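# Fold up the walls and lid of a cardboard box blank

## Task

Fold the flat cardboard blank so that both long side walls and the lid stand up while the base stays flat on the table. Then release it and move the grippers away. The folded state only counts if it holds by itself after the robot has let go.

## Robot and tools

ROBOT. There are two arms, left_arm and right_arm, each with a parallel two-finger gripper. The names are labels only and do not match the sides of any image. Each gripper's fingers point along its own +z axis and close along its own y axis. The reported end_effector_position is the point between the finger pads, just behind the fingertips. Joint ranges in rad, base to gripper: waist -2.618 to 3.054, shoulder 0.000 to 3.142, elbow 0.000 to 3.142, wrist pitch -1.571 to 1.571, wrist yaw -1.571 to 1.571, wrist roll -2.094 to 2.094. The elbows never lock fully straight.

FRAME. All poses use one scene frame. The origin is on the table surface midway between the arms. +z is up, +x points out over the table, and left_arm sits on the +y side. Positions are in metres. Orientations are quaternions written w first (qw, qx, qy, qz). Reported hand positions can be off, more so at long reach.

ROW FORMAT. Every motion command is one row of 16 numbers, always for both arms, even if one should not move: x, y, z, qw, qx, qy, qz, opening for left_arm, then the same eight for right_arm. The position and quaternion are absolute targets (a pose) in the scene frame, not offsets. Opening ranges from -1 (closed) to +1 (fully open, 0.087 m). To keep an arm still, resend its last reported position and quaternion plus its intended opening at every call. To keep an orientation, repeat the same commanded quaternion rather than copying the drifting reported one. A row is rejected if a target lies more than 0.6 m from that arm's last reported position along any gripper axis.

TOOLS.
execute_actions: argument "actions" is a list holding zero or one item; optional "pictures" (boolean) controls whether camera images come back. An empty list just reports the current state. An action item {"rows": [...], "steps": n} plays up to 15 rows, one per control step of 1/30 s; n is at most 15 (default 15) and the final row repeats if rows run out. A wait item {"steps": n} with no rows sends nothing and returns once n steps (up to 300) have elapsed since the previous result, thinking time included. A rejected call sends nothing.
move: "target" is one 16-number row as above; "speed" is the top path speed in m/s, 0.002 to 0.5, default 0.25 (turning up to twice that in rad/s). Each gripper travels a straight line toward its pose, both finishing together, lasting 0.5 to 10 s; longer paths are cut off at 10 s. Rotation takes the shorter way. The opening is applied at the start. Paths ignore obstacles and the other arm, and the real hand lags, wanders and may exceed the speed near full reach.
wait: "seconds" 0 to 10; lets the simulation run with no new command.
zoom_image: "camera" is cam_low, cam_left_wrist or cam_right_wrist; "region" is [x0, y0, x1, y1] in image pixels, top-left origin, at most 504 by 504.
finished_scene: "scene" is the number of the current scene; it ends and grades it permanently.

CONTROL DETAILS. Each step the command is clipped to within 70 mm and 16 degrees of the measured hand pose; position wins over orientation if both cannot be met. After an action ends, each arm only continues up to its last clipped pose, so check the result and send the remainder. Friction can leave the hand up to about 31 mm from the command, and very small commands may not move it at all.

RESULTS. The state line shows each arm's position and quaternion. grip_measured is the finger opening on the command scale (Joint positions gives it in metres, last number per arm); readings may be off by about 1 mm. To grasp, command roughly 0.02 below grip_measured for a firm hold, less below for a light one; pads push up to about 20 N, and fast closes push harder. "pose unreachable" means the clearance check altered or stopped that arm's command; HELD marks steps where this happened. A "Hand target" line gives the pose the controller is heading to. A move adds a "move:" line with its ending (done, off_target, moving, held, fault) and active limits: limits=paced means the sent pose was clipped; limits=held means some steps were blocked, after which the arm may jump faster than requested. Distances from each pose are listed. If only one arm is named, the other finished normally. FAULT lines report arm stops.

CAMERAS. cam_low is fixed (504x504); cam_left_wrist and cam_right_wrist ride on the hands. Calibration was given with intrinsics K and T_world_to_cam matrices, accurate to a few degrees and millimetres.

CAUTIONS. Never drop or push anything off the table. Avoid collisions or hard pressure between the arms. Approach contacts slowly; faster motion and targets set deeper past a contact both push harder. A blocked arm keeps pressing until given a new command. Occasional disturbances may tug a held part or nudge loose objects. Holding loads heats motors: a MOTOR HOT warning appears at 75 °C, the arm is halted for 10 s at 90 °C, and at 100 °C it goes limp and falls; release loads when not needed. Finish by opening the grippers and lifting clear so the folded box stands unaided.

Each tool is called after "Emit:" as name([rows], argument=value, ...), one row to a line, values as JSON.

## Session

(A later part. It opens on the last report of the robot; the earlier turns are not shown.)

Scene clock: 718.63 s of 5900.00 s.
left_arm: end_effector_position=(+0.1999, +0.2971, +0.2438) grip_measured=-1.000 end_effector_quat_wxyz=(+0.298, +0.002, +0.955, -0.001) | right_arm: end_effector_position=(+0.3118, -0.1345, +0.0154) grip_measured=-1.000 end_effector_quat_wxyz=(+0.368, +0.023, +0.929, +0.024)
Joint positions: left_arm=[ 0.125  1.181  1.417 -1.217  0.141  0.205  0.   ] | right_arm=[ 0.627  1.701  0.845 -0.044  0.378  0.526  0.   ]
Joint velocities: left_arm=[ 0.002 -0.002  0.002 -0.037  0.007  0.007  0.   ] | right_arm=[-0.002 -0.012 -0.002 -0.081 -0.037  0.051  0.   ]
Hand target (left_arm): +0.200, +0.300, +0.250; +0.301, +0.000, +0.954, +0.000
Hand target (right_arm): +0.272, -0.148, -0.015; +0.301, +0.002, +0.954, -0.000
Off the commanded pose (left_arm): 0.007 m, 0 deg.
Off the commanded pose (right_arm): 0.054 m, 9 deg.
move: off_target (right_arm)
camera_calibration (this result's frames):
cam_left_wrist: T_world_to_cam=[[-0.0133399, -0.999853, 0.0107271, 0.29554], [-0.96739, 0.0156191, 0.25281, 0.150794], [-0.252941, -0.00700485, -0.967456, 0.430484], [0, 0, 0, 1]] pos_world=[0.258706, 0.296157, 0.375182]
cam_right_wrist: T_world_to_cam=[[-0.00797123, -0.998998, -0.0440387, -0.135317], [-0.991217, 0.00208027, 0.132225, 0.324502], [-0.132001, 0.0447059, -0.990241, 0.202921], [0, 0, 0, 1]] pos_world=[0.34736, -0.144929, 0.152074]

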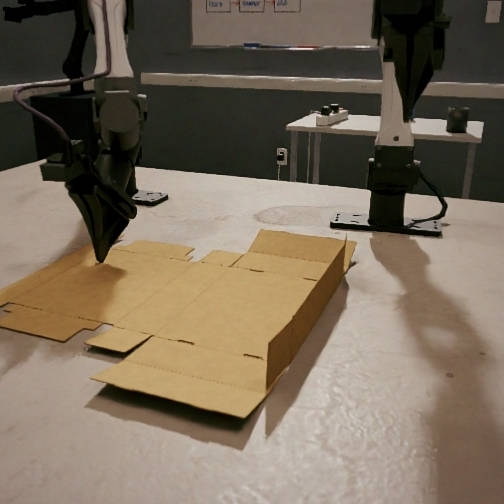

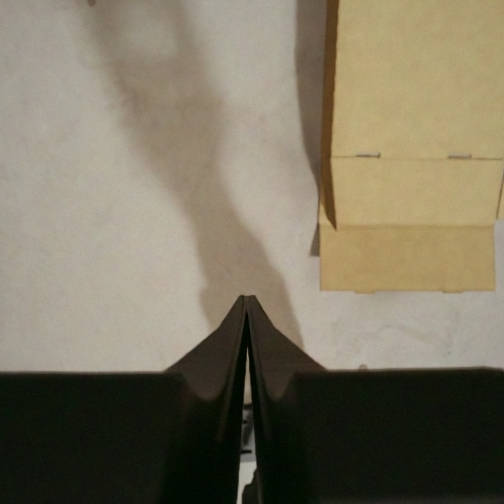

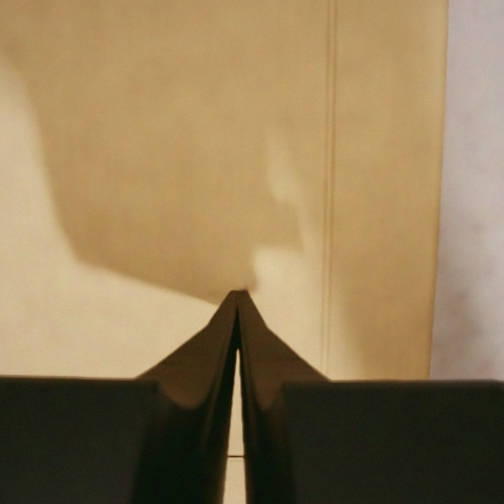

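Emit:
move(target=[0.35,0.13,0.08,0.3,0,0.95,0,-1, 0.30,-0.14,0.0,0.3,0,0.95,0,-1])

Emit:
move(target=[0.35,0.13,-0.02,0.3,0,0.95,0,-1, 0.30,-0.14,-0.015,0.3,0,0.95,0,-1], speed=0.08)

Emit:
move(target=[0.26,0.13,-0.03,0.3,0,0.95,0,-1, 0.20,-0.14,-0.015,0.3,0,0.95,0,-1], speed=0.06)

Emit:
move(target=[0.26,0.13,-0.04,0.3,0,0.95,0,-1, 0.25,-0.15,0.10,0.3,0,0.95,0,-1], speed=0.1)

Emit:
move(target=[0.26,0.13,-0.04,0.3,0,0.95,0,-1, 0.30,-0.26,0.04,0,0,0.906,0.42,0])

Scene clock: 728.77 s of 5900.00 s.
left_arm: end_effector_position=(+0.3394, +0.1359, +0.0748) grip_measured=-1.000 end_effector_quat_wxyz=(+0.279, +0.003, +0.960, +0.002) | right_arm: end_effector_position=(+0.3091, -0.1335, +0.0163) grip_measured=-1.000 end_effector_quat_wxyz=(+0.336, +0.011, +0.942, +0.013)
Joint positions: left_arm=[-0.465  1.741  1.241 -0.534 -0.184 -0.288  0.   ] | right_arm=[ 0.622  1.724  0.919 -0.163  0.352  0.516  0.   ]
Joint velocities: left_arm=[-0.017  0.002 -0.012 -0.051 -0.037  0.022  0.   ] | right_arm=[-0.002 -0.022 -0.017 -0.037 -0.051  0.081  0.   ]
Hand target (left_arm): +0.351, +0.129, +0.083; +0.299, -0.001, +0.954, -0.004
Hand target (right_arm): +0.299, -0.140, +0.001; +0.302, +0.001, +0.953, +0.001
Off the commanded pose (left_arm): 0.013 m, 3 deg.
Off the commanded pose (right_arm): 0.020 m, 5 deg.
After step 90, 5.37 s passed at rest.
move: off_target (left_arm, right_arm)
camera_calibration (this result's frames):
cam_left_wrist: T_world_to_cam=[[-0.015137, -0.999874, 0.00478969, 0.139102], [-0.956614, 0.0158757, 0.290926, 0.32442], [-0.290965, -0.000178138, -0.956734, 0.312339], [0, 0, 0, 1]] pos_world=[0.40333, 0.13399, 0.203777]
cam_right_wrist: T_world_to_cam=[[0.00783217, -0.999837, -0.0162419, -0.139783], [-0.979866, -0.0109142, 0.199357, 0.315454], [-0.199502, 0.0143535, -0.979792, 0.220041], [0, 0, 0, 1]] pos_world=[0.354097, -0.139475, 0.150436]

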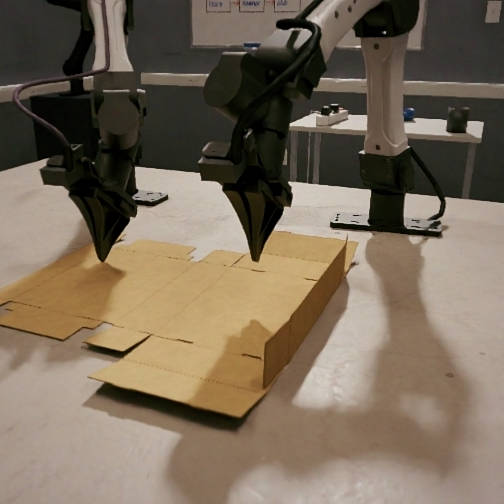

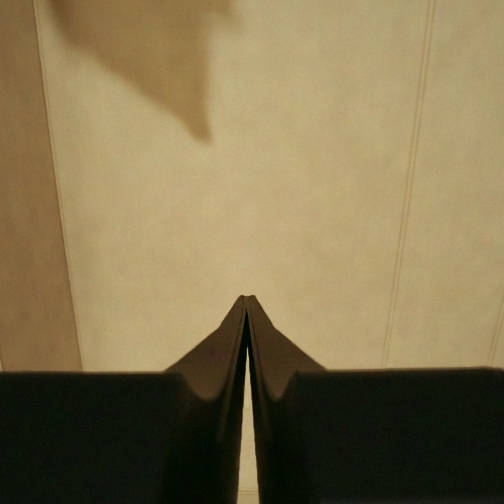

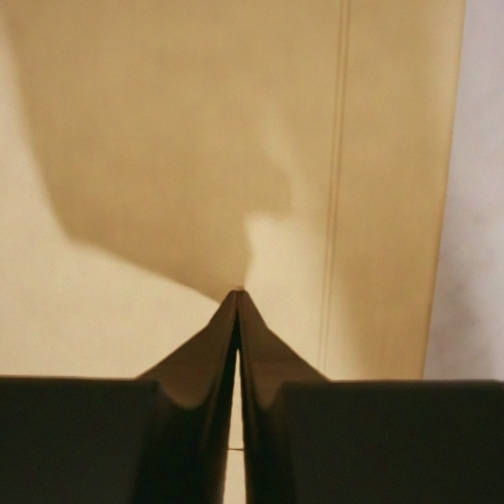

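Scene clock: 730.53 s of 5900.00 s.
left_arm: end_effector_position=(+0.3709, +0.1344, +0.0214) grip_measured=-1.000 end_effector_quat_wxyz=(+0.347, -0.012, +0.938, +0.004) | right_arm: end_effector_position=(+0.3161, -0.1305, +0.0157) grip_measured=-1.000 end_effector_quat_wxyz=(+0.348, +0.012, +0.937, +0.017)
Joint positions: left_arm=[-0.465  1.844  1.071 -0.124 -0.238 -0.288  0.   ] | right_arm=[ 0.622  1.739  0.919 -0.122  0.36   0.512  0.   ]
Joint velocities: left_arm=[-0.002  0.022 -0.017 -0.007  0.022  0.037  0.   ] | right_arm=[-0.007 -0.017  0.002  0.007 -0.007 -0.007  0.   ]
Hand target (left_arm): +0.349, +0.131, -0.017; +0.301, -0.001, +0.954, +0.000
Hand target (right_arm): +0.299, -0.140, -0.013; +0.301, +0.001, +0.954, +0.000
Off the commanded pose (left_arm): 0.047 m, 6 deg.
Off the commanded pose (right_arm): 0.036 m, 6 deg.
move: off_target (left_arm, right_arm)
camera_calibration (this result's frames):
cam_left_wrist: T_world_to_cam=[[0.0143996, -0.999855, 0.00911366, 0.127275], [-0.988442, -0.0128584, 0.151054, 0.388809], [-0.150915, -0.0111834, -0.988484, 0.220613], [0, 0, 0, 1]] pos_world=[0.415776, 0.134723, 0.158181]
cam_right_wrist: T_world_to_cam=[[0.00685642, -0.999697, -0.0236302, -0.13634], [-0.984663, -0.0108693, 0.17413, 0.324349], [-0.174334, 0.0220739, -0.984439, 0.213995], [0, 0, 0, 1]] pos_world=[0.357615, -0.137497, 0.150964]

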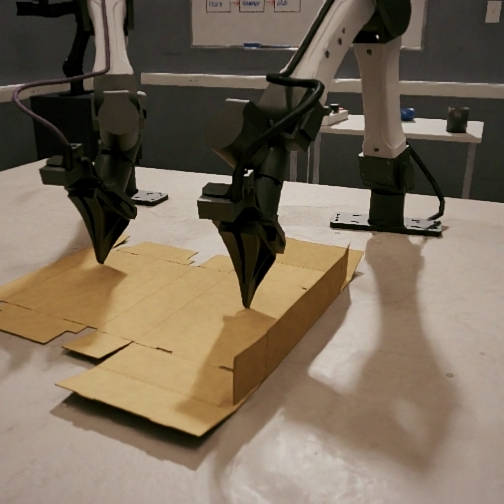

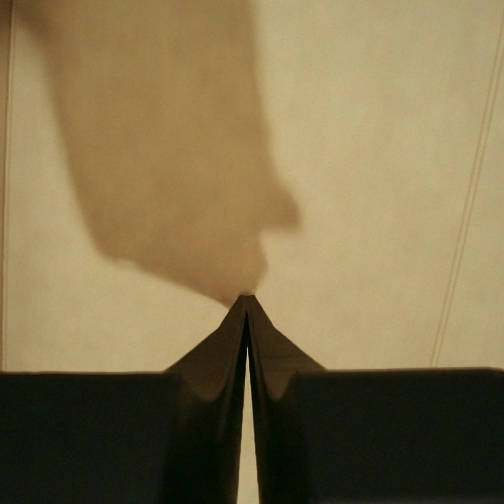

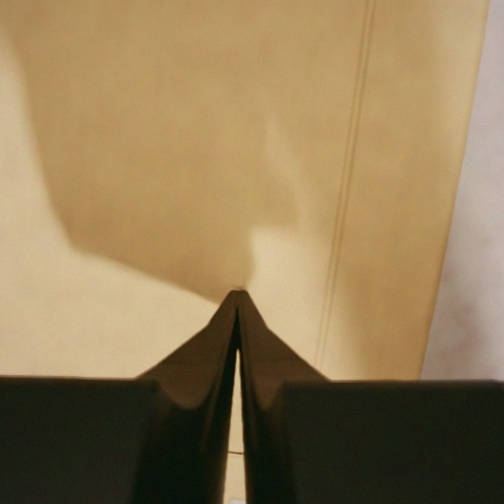

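Scene clock: 732.87 s of 5900.00 s.
left_arm: end_effector_position=(+0.3232, +0.1295, +0.0192) grip_measured=-1.000 end_effector_quat_wxyz=(+0.410, -0.035, +0.911, -0.009) | right_arm: end_effector_position=(+0.2416, -0.1275, +0.0139) grip_measured=-1.000 end_effector_quat_wxyz=(+0.371, +0.032, +0.928, +0.015)
Joint positions: left_arm=[-0.552  1.654  0.738  0.14  -0.331 -0.369  0.   ] | right_arm=[ 0.819  1.541  0.683 -0.126  0.515  0.711  0.   ]
Joint velocities: left_arm=[-0.007 -0.007 -0.017  0.022 -0.037  0.022  0.   ] | right_arm=[ 0.007  0.002 -0.012  0.051  0.037 -0.081  0.   ]
Hand target (left_arm): +0.263, +0.134, -0.027; +0.303, -0.004, +0.953, +0.001
Hand target (right_arm): +0.202, -0.140, -0.014; +0.301, +0.003, +0.954, -0.001
Off the commanded pose (left_arm): 0.080 m, 14 deg.
Off the commanded pose (right_arm): 0.052 m, 9 deg.
move: off_target (left_arm, right_arm)
camera_calibration (this result's frames):
cam_left_wrist: T_world_to_cam=[[0.0435717, -0.997689, 0.0521446, 0.112612], [-0.998971, -0.0428498, 0.0148833, 0.351829], [-0.0126145, -0.0527394, -0.998529, 0.172068], [0, 0, 0, 1]] pos_world=[0.348731, 0.136503, 0.160707]
cam_right_wrist: T_world_to_cam=[[-0.030385, -0.998991, -0.0330699, -0.123702], [-0.991644, 0.0259784, 0.126364, 0.258372], [-0.125378, 0.0366331, -0.991433, 0.189307], [0, 0, 0, 1]] pos_world=[0.276189, -0.137224, 0.150946]

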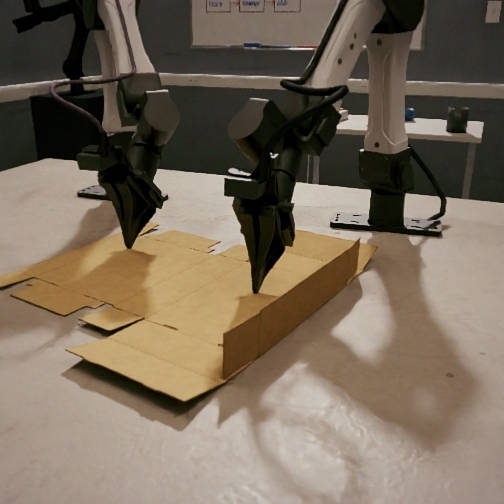

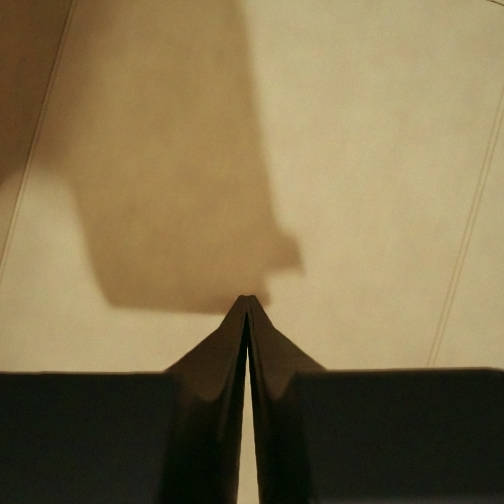

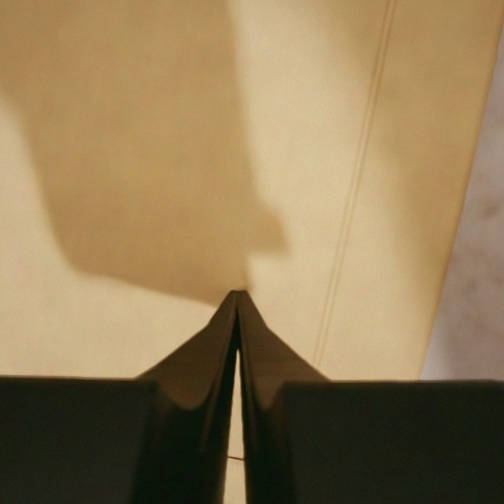

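Scene clock: 734.70 s of 5900.00 s.
left_arm: end_effector_position=(+0.3234, +0.1296, +0.0187) grip_measured=-1.000 end_effector_quat_wxyz=(+0.417, -0.037, +0.908, -0.009) | right_arm: end_effector_position=(+0.2435, -0.1514, +0.0862) grip_measured=-1.000 end_effector_quat_wxyz=(+0.290, -0.003, +0.957, -0.011)
Joint positions: left_arm=[-0.556  1.654  0.722  0.169 -0.34  -0.372  0.   ] | right_arm=[ 0.696  1.457  0.999 -0.645  0.371  0.583  0.   ]
Joint velocities: left_arm=[ 0.002 -0.007 -0.017  0.037  0.051 -0.051  0.   ] | right_arm=[-0.007 -0.007  0.007 -0.051 -0.037 -0.037  0.   ]
Hand target (left_arm): +0.262, +0.134, -0.034; +0.303, -0.005, +0.953, +0.001
Hand target (right_arm): +0.249, -0.150, +0.100; +0.302, +0.000, +0.953, -0.000
Off the commanded pose (left_arm): 0.086 m, 15 deg.
Off the commanded pose (right_arm): 0.015 m, 2 deg.
move: off_target (left_arm, right_arm)
camera_calibration (this result's frames):
cam_left_wrist: T_world_to_cam=[[0.0482759, -0.997311, 0.0551307, 0.111059], [-0.998828, -0.0483908, -0.000750793, 0.352923], [0.00341659, -0.0550298, -0.998479, 0.166625], [0, 0, 0, 1]] pos_world=[0.346578, 0.137008, 0.160514]
cam_right_wrist: T_world_to_cam=[[0.0198399, -0.999158, 0.0359202, -0.16326], [-0.955495, -0.00837155, 0.294887, 0.22317], [-0.294338, -0.0401721, -0.954857, 0.288436], [0, 0, 0, 1]] pos_world=[0.301374, -0.149667, 0.215469]

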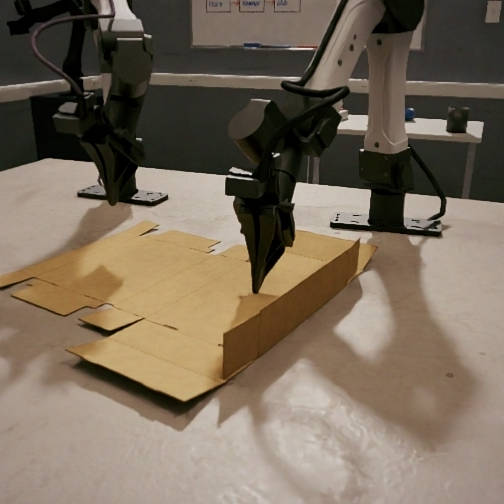

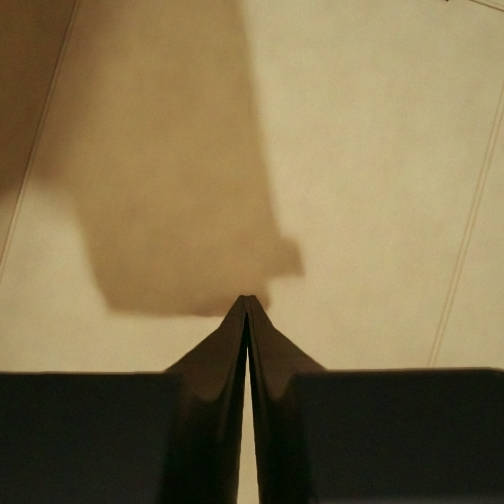

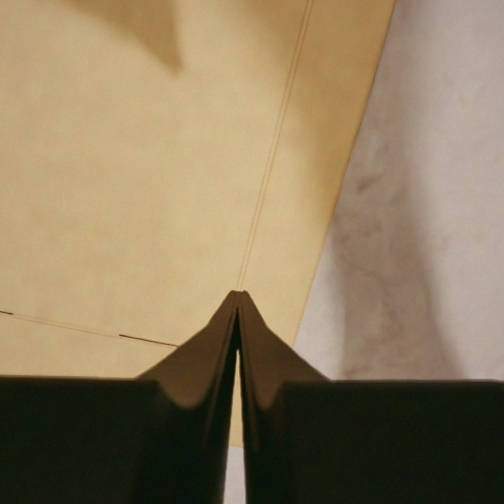

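Scene clock: 737.53 s of 5900.00 s.
left_arm: end_effector_position=(+0.3237, +0.1294, +0.0195) grip_measured=-1.000 end_effector_quat_wxyz=(+0.419, -0.039, +0.907, -0.010) | right_arm: end_effector_position=(+0.2951, -0.2577, +0.0413) grip_measured=+0.000 end_effector_quat_wxyz=(+0.001, +0.003, +0.910, +0.415)
Joint positions: left_arm=[-0.556  1.651  0.721  0.172 -0.341 -0.375  0.   ] | right_arm=[-0.181  2.133  1.45  -1.106 -0.834 -0.289  0.044]
Joint velocities: left_arm=[-0.002 -0.002 -0.002  0.007 -0.066 -0.037  0.   ] | right_arm=[ 0.007 -0.007 -0.002  0.007 -0.007 -0.007 -0.001]
Hand target (left_arm): +0.262, +0.134, -0.034; +0.304, -0.005, +0.953, +0.001
Hand target (right_arm): +0.300, -0.259, +0.043; +0.004, +0.001, +0.908, +0.419
Off the commanded pose (left_arm): 0.087 m, 15 deg.
Off the commanded pose (right_arm): 0.006 m, 1 deg.
move: off_target (left_arm)
camera_calibration (this result's frames):
cam_left_wrist: T_world_to_cam=[[0.0500769, -0.997019, 0.0587018, 0.110119], [-0.99872, -0.0504087, -0.00418437, 0.353531], [0.00713097, -0.0584171, -0.998267, 0.166707], [0, 0, 0, 1]] pos_world=[0.346375, 0.13735, 0.161433]
cam_right_wrist: T_world_to_cam=[[0.0204195, -0.656354, -0.754177, -0.148075], [-0.634381, -0.59154, 0.497636, 0.0314615], [-0.772751, 0.468274, -0.428457, 0.506909], [0, 0, 0, 1]] pos_world=[0.414697, -0.315951, 0.089858]

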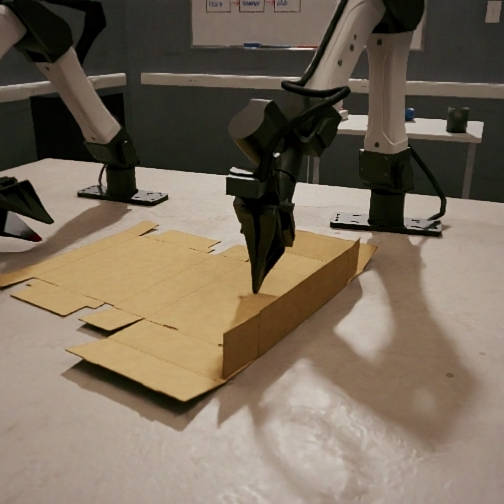

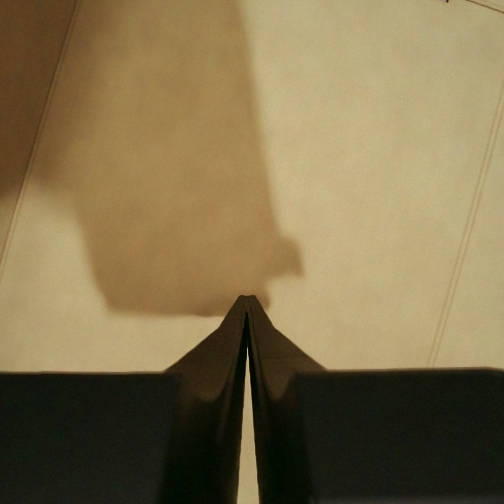

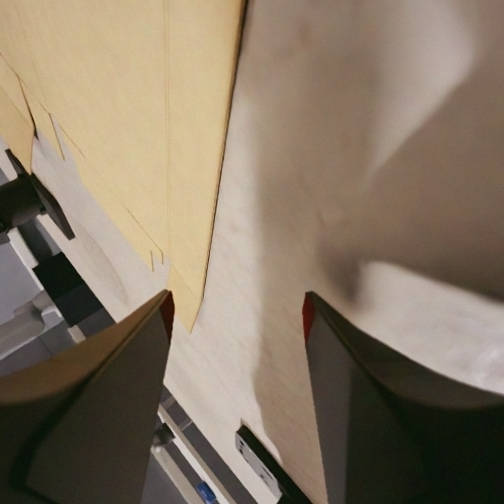

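Emit:
move(target=[0.26,0.13,-0.04,0.3,0,0.95,0,-1, 0.28,-0.24,0.005,0,0,0.87,0.5,0], speed=0.08)

Emit:
move(target=[0.26,0.13,-0.04,0.3,0,0.95,0,-1, 0.28,-0.165,0.005,0,0,0.87,0.5,0], speed=0.04)

Scene clock: 744.53 s of 5900.00 s.
left_arm: end_effector_position=(+0.3235, +0.1293, +0.0193) grip_measured=-1.000 end_effector_quat_wxyz=(+0.419, -0.039, +0.907, -0.011) | right_arm: end_effector_position=(+0.2896, -0.2423, +0.0309) grip_measured=+0.000 end_effector_quat_wxyz=(+0.012, +0.011, +0.863, +0.506)
Joint positions: left_arm=[-0.556  1.651  0.719  0.174 -0.34  -0.376  0.   ] | right_arm=[-0.203  2.204  1.381 -1.064 -1.031 -0.376  0.044]
Joint velocities: left_arm=[ 0.017 -0.007  0.012 -0.022 -0.007  0.051  0.   ] | right_arm=[ 0.012  0.002 -0.012 -0.051  0.007 -0.037  0.   ]
Hand target (left_arm): +0.262, +0.134, -0.034; +0.304, -0.005, +0.953, +0.001
Hand target (right_arm): +0.280, -0.240, +0.007; -0.001, +0.000, +0.867, +0.498
Off the commanded pose (left_arm): 0.087 m, 15 deg.
Off the commanded pose (right_arm): 0.028 m, 2 deg.
After step 90, 2.03 s passed at rest.
move: off_target (left_arm, right_arm)
camera_calibration (this result's frames):
cam_left_wrist: T_world_to_cam=[[0.0497202, -0.996939, 0.0603321, 0.110075], [-0.998735, -0.0500803, -0.00447125, 0.353267], [0.00747901, -0.0600334, -0.998168, 0.166588], [0, 0, 0, 1]] pos_world=[0.346101, 0.137431, 0.161222]
cam_right_wrist: T_world_to_cam=[[0.0182432, -0.489661, -0.871722, -0.101072], [-0.655921, -0.66389, 0.359191, 0.0352702], [-0.754609, 0.565228, -0.33329, 0.506324], [0, 0, 0, 1]] pos_world=[0.407055, -0.312264, 0.067977]

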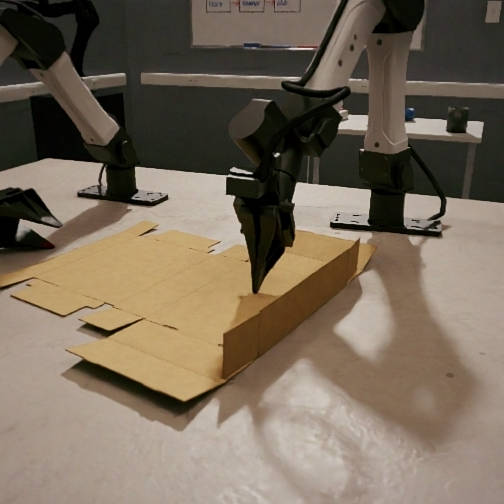

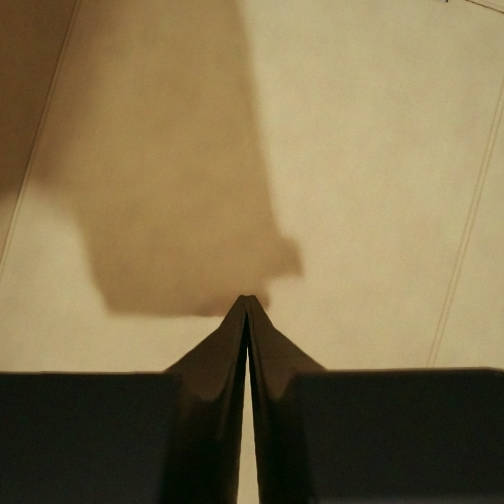

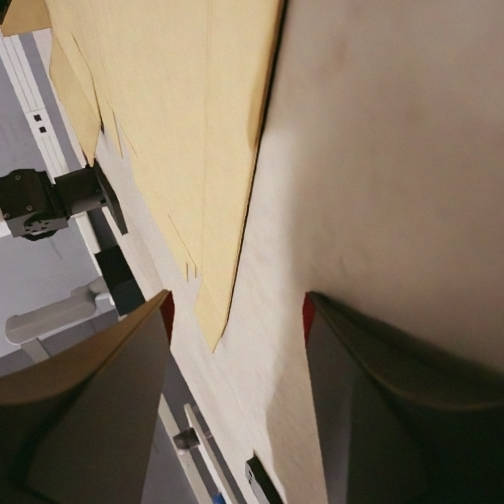

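Scene clock: 748.13 s of 5900.00 s.
left_arm: end_effector_position=(+0.3237, +0.1290, +0.0198) grip_measured=-1.000 end_effector_quat_wxyz=(+0.420, -0.039, +0.907, -0.012) | right_arm: end_effector_position=(+0.2906, -0.1721, +0.0311) grip_measured=+0.000 end_effector_quat_wxyz=(-0.001, +0.021, +0.846, +0.533)
Joint positions: left_arm=[-0.556  1.65   0.719  0.175 -0.339 -0.376  0.   ] | right_arm=[-0.024  2.141  1.235 -0.703 -1.123 -0.015  0.044]
Joint velocities: left_arm=[-0.002  0.012  0.012  0.022  0.007  0.007  0.   ] | right_arm=[-0.002 -0.002 -0.017 -0.051 -0.081  0.037  0.001]
Hand target (left_arm): +0.262, +0.135, -0.034; +0.304, -0.005, +0.953, +0.001
Hand target (right_arm): +0.280, -0.167, +0.007; -0.004, -0.003, +0.866, +0.500
Off the commanded pose (left_arm): 0.087 m, 15 deg; position clipped at the last step of the last action.
Off the commanded pose (right_arm): 0.029 m, 5 deg.
move: off_target (left_arm, right_arm); limits=paced
camera_calibration (this result's frames):
cam_left_wrist: T_world_to_cam=[[0.0490755, -0.996888, 0.061684, 0.109927], [-0.998755, -0.0495333, -0.00591243, 0.35351], [0.00894944, -0.061317, -0.998078, 0.16676], [0, 0, 0, 1]] pos_world=[0.346183, 0.137321, 0.161749]
cam_right_wrist: T_world_to_cam=[[-0.0123637, -0.432846, -0.901383, -0.0470104], [-0.64798, -0.683091, 0.33691, 0.0775156], [-0.761557, 0.588244, -0.27203, 0.471526], [0, 0, 0, 1]] pos_world=[0.408741, -0.24477, 0.0597792]

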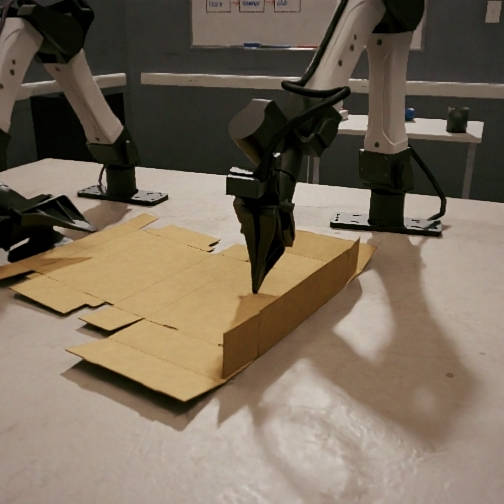

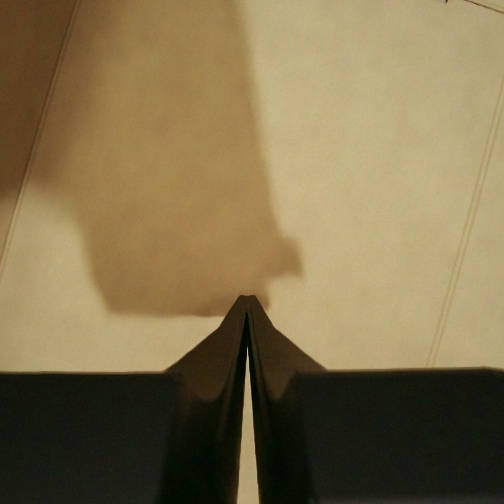

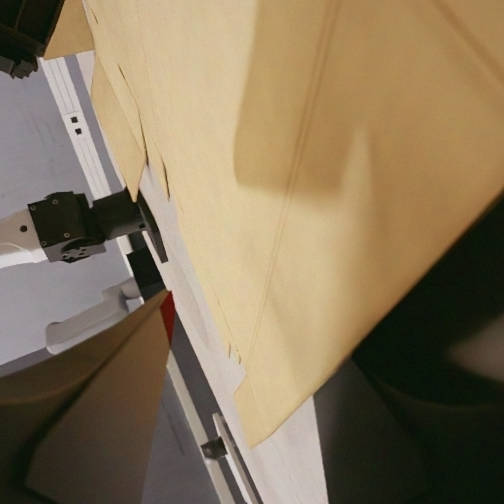

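Emit:
move(target=[0.27,0.13,-0.03,0.3,0,0.95,0,-1, 0.29,-0.18,0.025,0,0,0.87,0.5,-1], speed=0.03)

Emit:
move(target=[0.27,0.13,-0.03,0.3,0,0.95,0,-1, 0.29,-0.155,0.025,0.1,0,0.975,-0.2,-1], speed=0.15)

Scene clock: 757.77 s of 5900.00 s.
left_arm: end_effector_position=(+0.3224, +0.1268, +0.0188) grip_measured=-1.000 end_effector_quat_wxyz=(+0.416, -0.036, +0.908, -0.018) | right_arm: end_effector_position=(+0.2900, -0.1753, +0.0281) grip_measured=-0.968 end_effector_quat_wxyz=(-0.005, +0.021, +0.855, +0.517)
Joint positions: left_arm=[-0.556  1.65   0.719  0.171 -0.324 -0.376  0.   ] | right_arm=[-0.025  2.141  1.247 -0.728 -1.087 -0.024  0.001]
Joint velocities: left_arm=[-0.017 -0.012  0.007  0.007  0.022  0.081  0.   ] | right_arm=[ 0.002  0.002 -0.002 -0.081 -0.022 -0.022 -0.001]
Hand target (left_arm): +0.271, +0.133, -0.025; +0.307, -0.004, +0.952, -0.001
Hand target (right_arm): +0.290, -0.180, +0.025; +0.001, +0.002, +0.867, +0.499
Off the commanded pose (left_arm): 0.072 m, 15 deg.
Off the commanded pose (right_arm): 0.006 m, 4 deg.
After step 90, 1.93 s passed at rest.
move: off_target (left_arm, right_arm)
camera_calibration (this result's frames):
cam_left_wrist: T_world_to_cam=[[0.0388163, -0.996863, 0.068977, 0.111047], [-0.999246, -0.0387568, 0.00220075, 0.3507], [0.000479486, -0.0690104, -0.997616, 0.169324], [0, 0, 0, 1]] pos_world=[0.346044, 0.135975, 0.160489]
cam_right_wrist: T_world_to_cam=[[-0.0171573, -0.464501, -0.885406, -0.0556993], [-0.642004, -0.673754, 0.365905, 0.0749794], [-0.766509, 0.574713, -0.286652, 0.471603], [0, 0, 0, 1]] pos_world=[0.408669, -0.246391, 0.058434]

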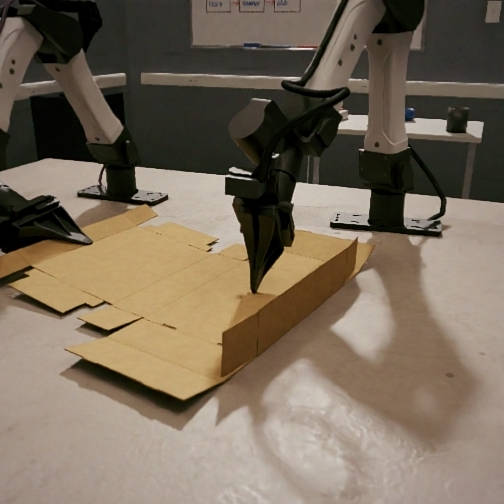

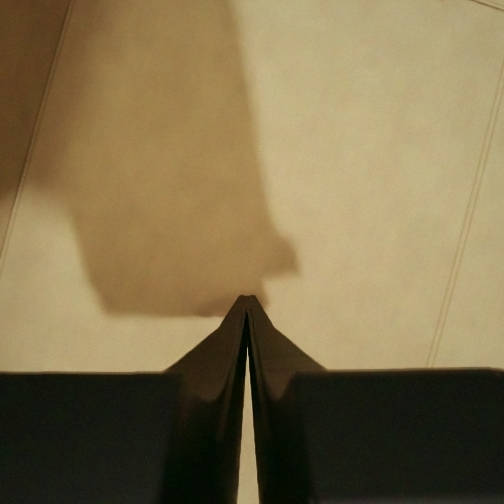

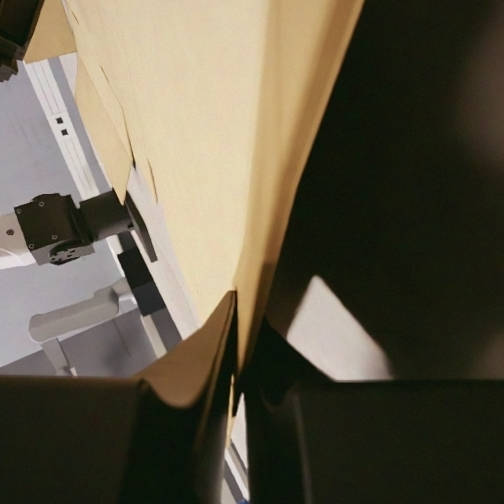

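Scene clock: 763.17 s of 5900.00 s.
left_arm: end_effector_position=(+0.3214, +0.1295, +0.0188) grip_measured=-1.000 end_effector_quat_wxyz=(+0.415, -0.038, +0.909, -0.011) | right_arm: end_effector_position=(+0.2822, -0.1654, +0.0241) grip_measured=-0.920 end_effector_quat_wxyz=(+0.081, +0.029, +0.977, -0.194)
Joint positions: left_arm=[-0.556  1.648  0.72   0.16  -0.336 -0.376  0.   ] | right_arm=[ 0.606  2.124  1.589 -1.135  0.413  0.668  0.003]
Joint velocities: left_arm=[-0.022  0.002 -0.007 -0.022  0.007 -0.007  0.   ] | right_arm=[-0.007  0.037  0.007 -0.007 -0.051  0.037 -0.001]
Hand target (left_arm): +0.270, +0.133, -0.025; +0.306, -0.005, +0.952, -0.001
Hand target (right_arm): +0.289, -0.155, +0.024; +0.098, +0.001, +0.975, -0.198
Off the commanded pose (left_arm): 0.071 m, 15 deg.
Off the commanded pose (right_arm): 0.013 m, 4 deg.
move: off_target (left_arm, right_arm)
camera_calibration (this result's frames):
cam_left_wrist: T_world_to_cam=[[0.0475496, -0.997171, 0.0582194, 0.111202], [-0.998866, -0.0473272, 0.00519438, 0.35076], [-0.00242432, -0.0584004, -0.99829, 0.169008], [0, 0, 0, 1]] pos_world=[0.345484, 0.137358, 0.160423]
cam_right_wrist: T_world_to_cam=[[-0.0632103, -0.922913, 0.379785, -0.148096], [-0.737484, 0.299588, 0.60528, 0.260326], [-0.6724, -0.241826, -0.699571, 0.30718], [0, 0, 0, 1]] pos_world=[0.389173, -0.140387, 0.113569]

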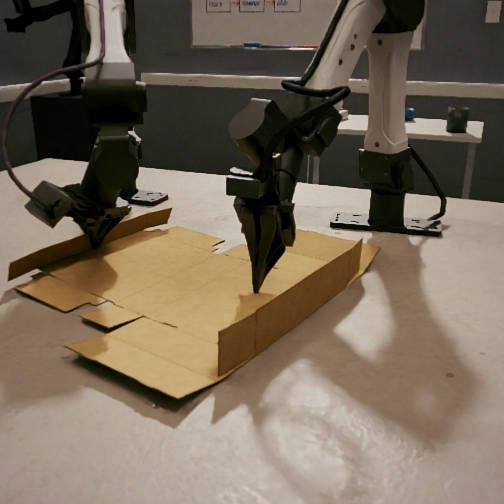

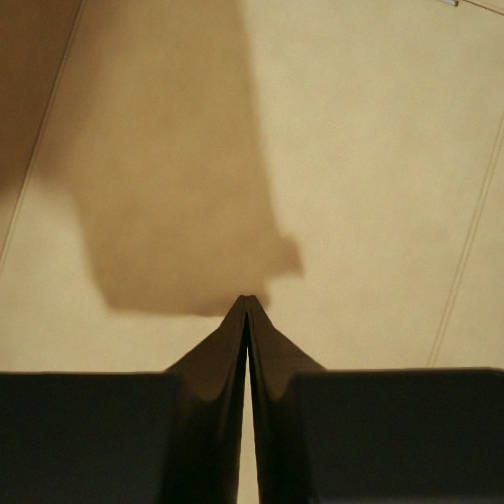

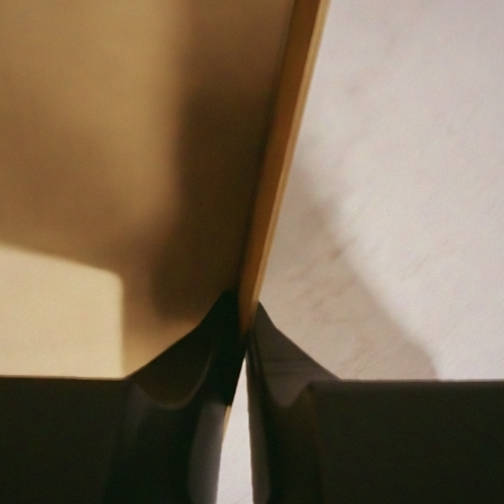

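Release and go under.

Emit:
move(target=[0.27,0.13,-0.03,0.3,0,0.95,0,-1, 0.285,-0.15,0.11,0.1,0,0.975,-0.2,-0.4], speed=0.1)

Emit:
move(target=[0.27,0.13,-0.03,0.3,0,0.95,0,-1, 0.27,-0.26,0.08,0,0,0.84,0.54,-1])

Emit:
move(target=[0.27,0.13,-0.03,0.3,0,0.95,0,-1, 0.27,-0.24,0.0,0,0,0.84,0.54,-1], speed=0.08)

Emit:
move(target=[0.27,0.13,-0.03,0.3,0,0.95,0,-1, 0.275,-0.15,0.005,0,0,0.84,0.54,-1], speed=0.05)

Scene clock: 771.43 s of 5900.00 s.
left_arm: end_effector_position=(+0.3215, +0.1313, +0.0193) grip_measured=-1.000 end_effector_quat_wxyz=(+0.415, -0.039, +0.909, -0.007) | right_arm: end_effector_position=(+0.2841, -0.1582, +0.0993) grip_measured=-0.400 end_effector_quat_wxyz=(+0.088, +0.008, +0.973, -0.211)
Joint positions: left_arm=[-0.555  1.646  0.72   0.156 -0.345 -0.375  0.   ] | right_arm=[ 0.638  2.11   1.858 -1.434  0.449  0.662  0.026]
Joint velocities: left_arm=[ 0.007 -0.007 -0.002  0.037 -0.022 -0.051  0.   ] | right_arm=[-0.017 -0.007  0.007  0.066  0.007 -0.007  0.   ]
Hand target (left_arm): +0.270, +0.133, -0.025; +0.306, -0.005, +0.952, -0.001
Hand target (right_arm): +0.285, -0.151, +0.110; +0.100, +0.000, +0.975, -0.200
Off the commanded pose (left_arm): 0.071 m, 15 deg.
Off the commanded pose (right_arm): 0.014 m, 2 deg.
After step 90, 3.63 s passed at rest.
move: off_target (left_arm, right_arm)
camera_calibration (this result's frames):
cam_left_wrist: T_world_to_cam=[[0.0536564, -0.997228, 0.0515495, 0.111169], [-0.998559, -0.0535382, 0.00367309, 0.351618], [-0.000903041, -0.0516723, -0.998664, 0.168274], [0, 0, 0, 1]] pos_world=[0.345298, 0.138381, 0.161027]
cam_right_wrist: T_world_to_cam=[[-0.0276942, -0.909436, 0.414922, -0.181345], [-0.752726, 0.292097, 0.589985, 0.218716], [-0.657751, -0.295983, -0.692645, 0.349325], [0, 0, 0, 1]] pos_world=[0.38938, -0.125414, 0.188164]

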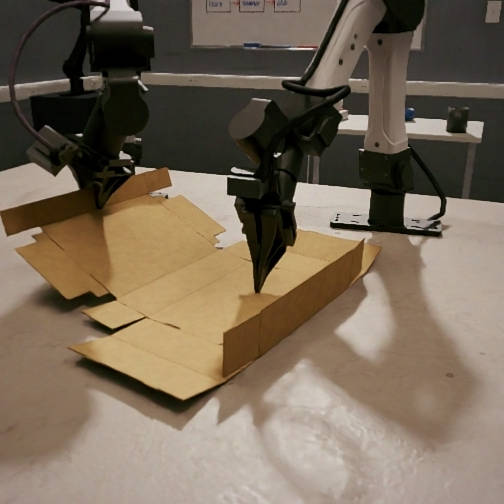

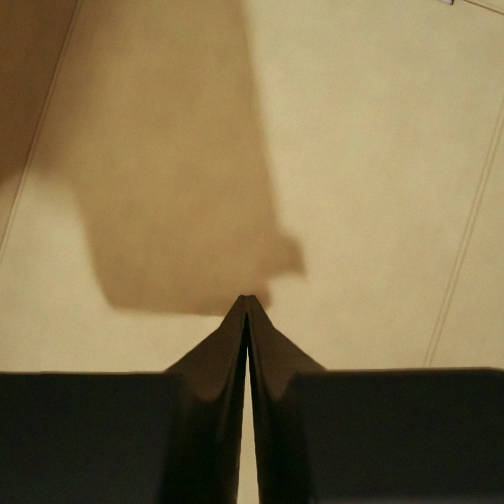

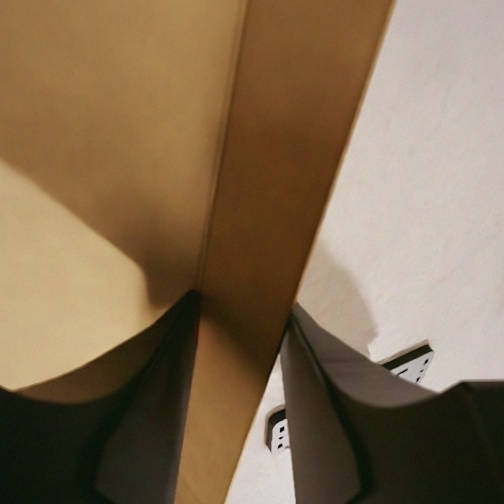

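Scene clock: 775.23 s of 5900.00 s.
left_arm: end_effector_position=(+0.3039, +0.0721, +0.0196) grip_measured=-1.000 end_effector_quat_wxyz=(+0.384, +0.012, +0.915, -0.126) | right_arm: end_effector_position=(+0.2708, -0.2437, +0.0822) grip_measured=-0.974 end_effector_quat_wxyz=(-0.001, +0.014, +0.832, +0.554)
Joint positions: left_arm=[-0.606  1.645  0.721  0.179 -0.116 -0.411  0.   ] | right_arm=[-0.241  2.157  1.42  -1.357 -1.11  -0.553  0.001]
Joint velocities: left_arm=[-0.002  0.007  0.007  0.007 -0.007  0.007  0.   ] | right_arm=[ 0.007 -0.002  0.007 -0.066 -0.022 -0.051 -0.001]
Hand target (left_arm): +0.269, +0.126, -0.025; +0.312, +0.007, +0.950, -0.020
Hand target (right_arm): +0.270, -0.258, +0.081; +0.004, +0.002, +0.843, +0.538
Off the commanded pose (left_arm): 0.083 m, 18 deg; orientation clipped at the last step of the last action.
Off the commanded pose (right_arm): 0.016 m, 2 deg.
move: off_target (left_arm, right_arm); limits=paced
camera_calibration (this result's frames):
cam_left_wrist: T_world_to_cam=[[-0.12925, -0.964761, 0.229197, 0.102777], [-0.988424, 0.143864, 0.0481714, 0.312726], [-0.0794471, -0.220318, -0.972187, 0.200977], [0, 0, 0, 1]] pos_world=[0.338357, 0.0984441, 0.156767]
cam_right_wrist: T_world_to_cam=[[0.0000084238, -0.385865, -0.922555, -0.0223488], [-0.642732, -0.706763, 0.295603, -0.00529586], [-0.766091, 0.592953, -0.248014, 0.512844], [0, 0, 0, 1]] pos_world=[0.389481, -0.316459, 0.10814]

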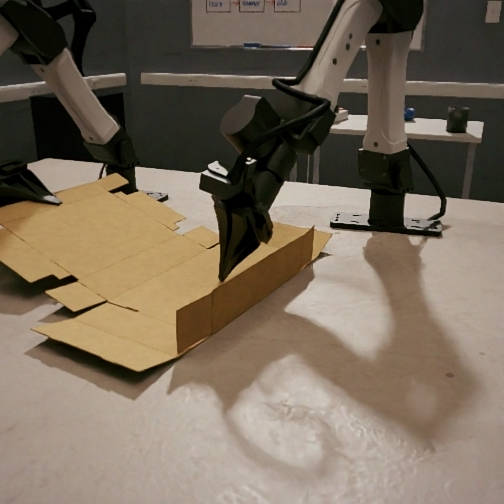

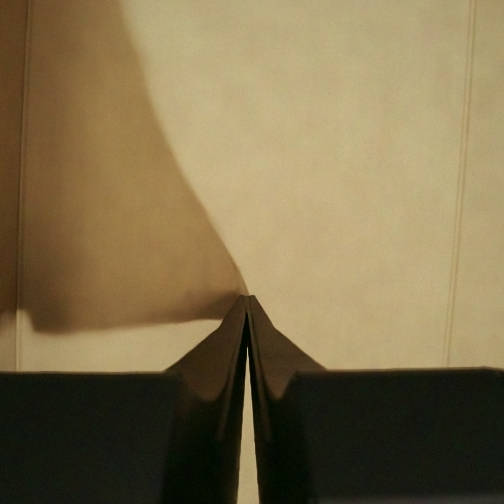

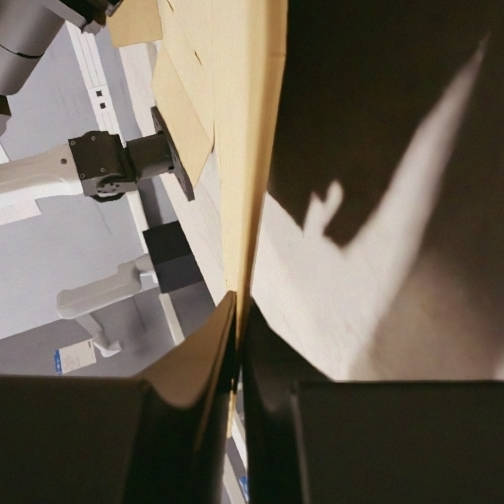

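Scene clock: 777.43 s of 5900.00 s.
left_arm: end_effector_position=(+0.3079, +0.0834, +0.0194) grip_measured=-1.000 end_effector_quat_wxyz=(+0.394, -0.002, +0.914, -0.096) | right_arm: end_effector_position=(+0.2768, -0.2415, +0.0163) grip_measured=-0.973 end_effector_quat_wxyz=(+0.004, +0.014, +0.834, +0.551)
Joint positions: left_arm=[-0.607  1.644  0.721  0.171 -0.186 -0.412  0.   ] | right_arm=[-0.231  2.294  1.362 -1.119 -1.112 -0.516  0.001]
Joint velocities: left_arm=[ 0.007  0.002 -0.007 -0.007 -0.022 -0.11   0.   ] | right_arm=[-0.002 -0.007 -0.012  0.037 -0.066  0.007 -0.001]
Hand target (left_arm): +0.270, +0.127, -0.024; +0.306, +0.003, +0.952, -0.006
Hand target (right_arm): +0.271, -0.240, +0.001; -0.001, -0.000, +0.841, +0.541
Off the commanded pose (left_arm): 0.078 m, 16 deg.
Off the commanded pose (right_arm): 0.018 m, 2 deg.
move: off_target (left_arm, right_arm); limits=paced
camera_calibration (this result's frames):
cam_left_wrist: T_world_to_cam=[[-0.0830592, -0.979336, 0.184395, 0.102093], [-0.995143, 0.0913217, 0.0367629, 0.321743], [-0.0528425, -0.180446, -0.982164, 0.192311], [0, 0, 0, 1]] pos_world=[0.338822, 0.105303, 0.158227]
cam_right_wrist: T_world_to_cam=[[0.00515591, -0.393044, -0.919505, -0.0854409], [-0.648846, -0.700987, 0.296, 0.0227252], [-0.760903, 0.595091, -0.258639, 0.499105], [0, 0, 0, 1]] pos_world=[0.394956, -0.314665, 0.043798]

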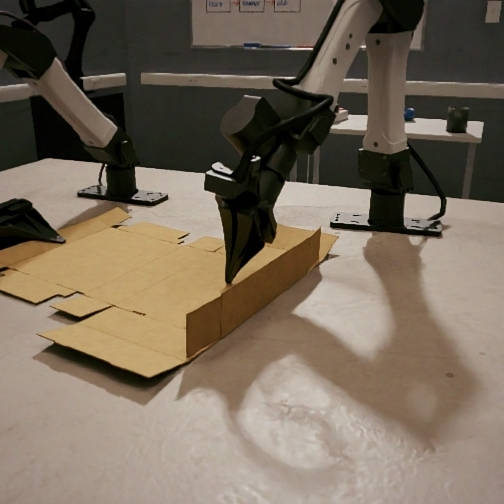

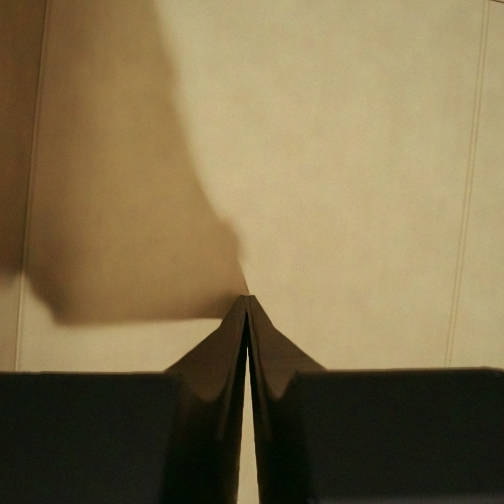

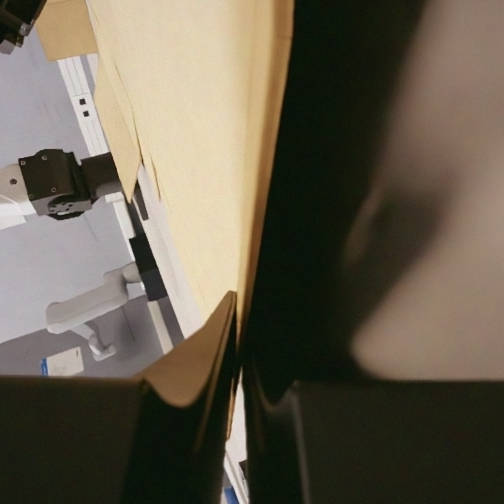

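Scene clock: 780.57 s of 5900.00 s.
left_arm: end_effector_position=(+0.3200, +0.1493, +0.0189) grip_measured=-1.000 end_effector_quat_wxyz=(+0.415, -0.050, +0.908, +0.035) | right_arm: end_effector_position=(+0.2865, -0.1690, +0.0130) grip_measured=-0.967 end_effector_quat_wxyz=(+0.011, +0.017, +0.840, +0.542)
Joint positions: left_arm=[-0.548  1.643  0.722  0.124 -0.419 -0.366  0.   ] | right_arm=[-0.021  2.164  1.168 -0.573 -1.145  0.003  0.001]
Joint velocities: left_arm=[-0.012 -0.002  0.007  0.037  0.022 -0.066  0.   ] | right_arm=[-0.002  0.012 -0.027 -0.007  0.022  0.066  0.001]
Hand target (left_arm): +0.269, +0.135, -0.025; +0.306, -0.008, +0.952, +0.003
Hand target (right_arm): +0.275, -0.152, +0.006; -0.003, -0.002, +0.840, +0.542
Off the commanded pose (left_arm): 0.073 m, 16 deg.
Off the commanded pose (right_arm): 0.024 m, 2 deg.
move: off_target (left_arm, right_arm)
camera_calibration (this result's frames):
cam_left_wrist: T_world_to_cam=[[0.107849, -0.994066, -0.014214, 0.112601], [-0.99416, -0.107892, 0.00229859, 0.357828], [-0.00381852, 0.0138831, -0.999896, 0.159983], [0, 0, 0, 1]] pos_world=[0.344206, 0.148318, 0.160744]
cam_right_wrist: T_world_to_cam=[[0.00828185, -0.413811, -0.910325, -0.0645832], [-0.659289, -0.686729, 0.306172, 0.0860824], [-0.751844, 0.597631, -0.278508, 0.460592], [0, 0, 0, 1]] pos_world=[0.403582, -0.242874, 0.0431309]

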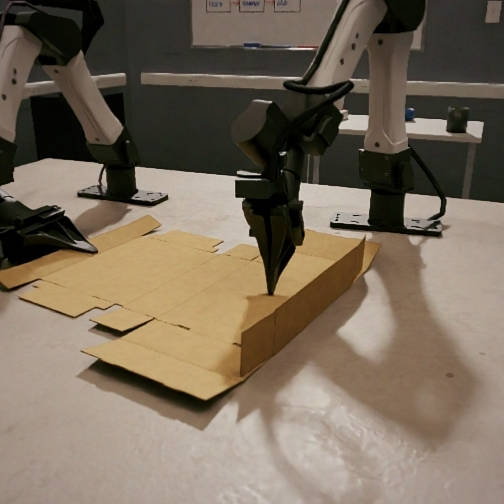

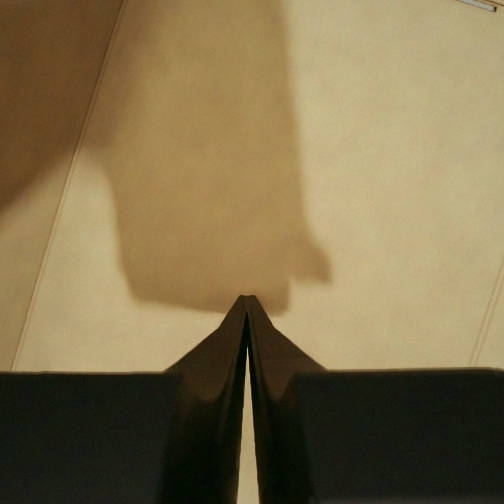

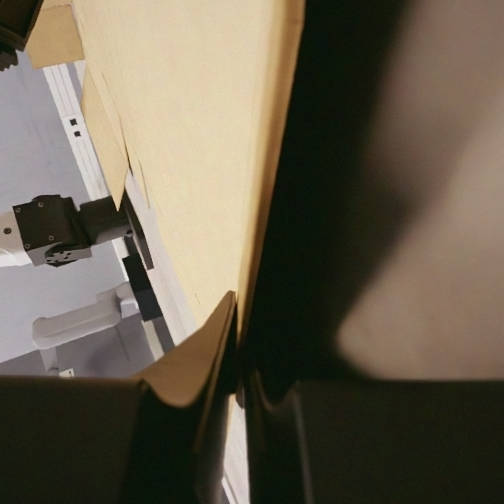

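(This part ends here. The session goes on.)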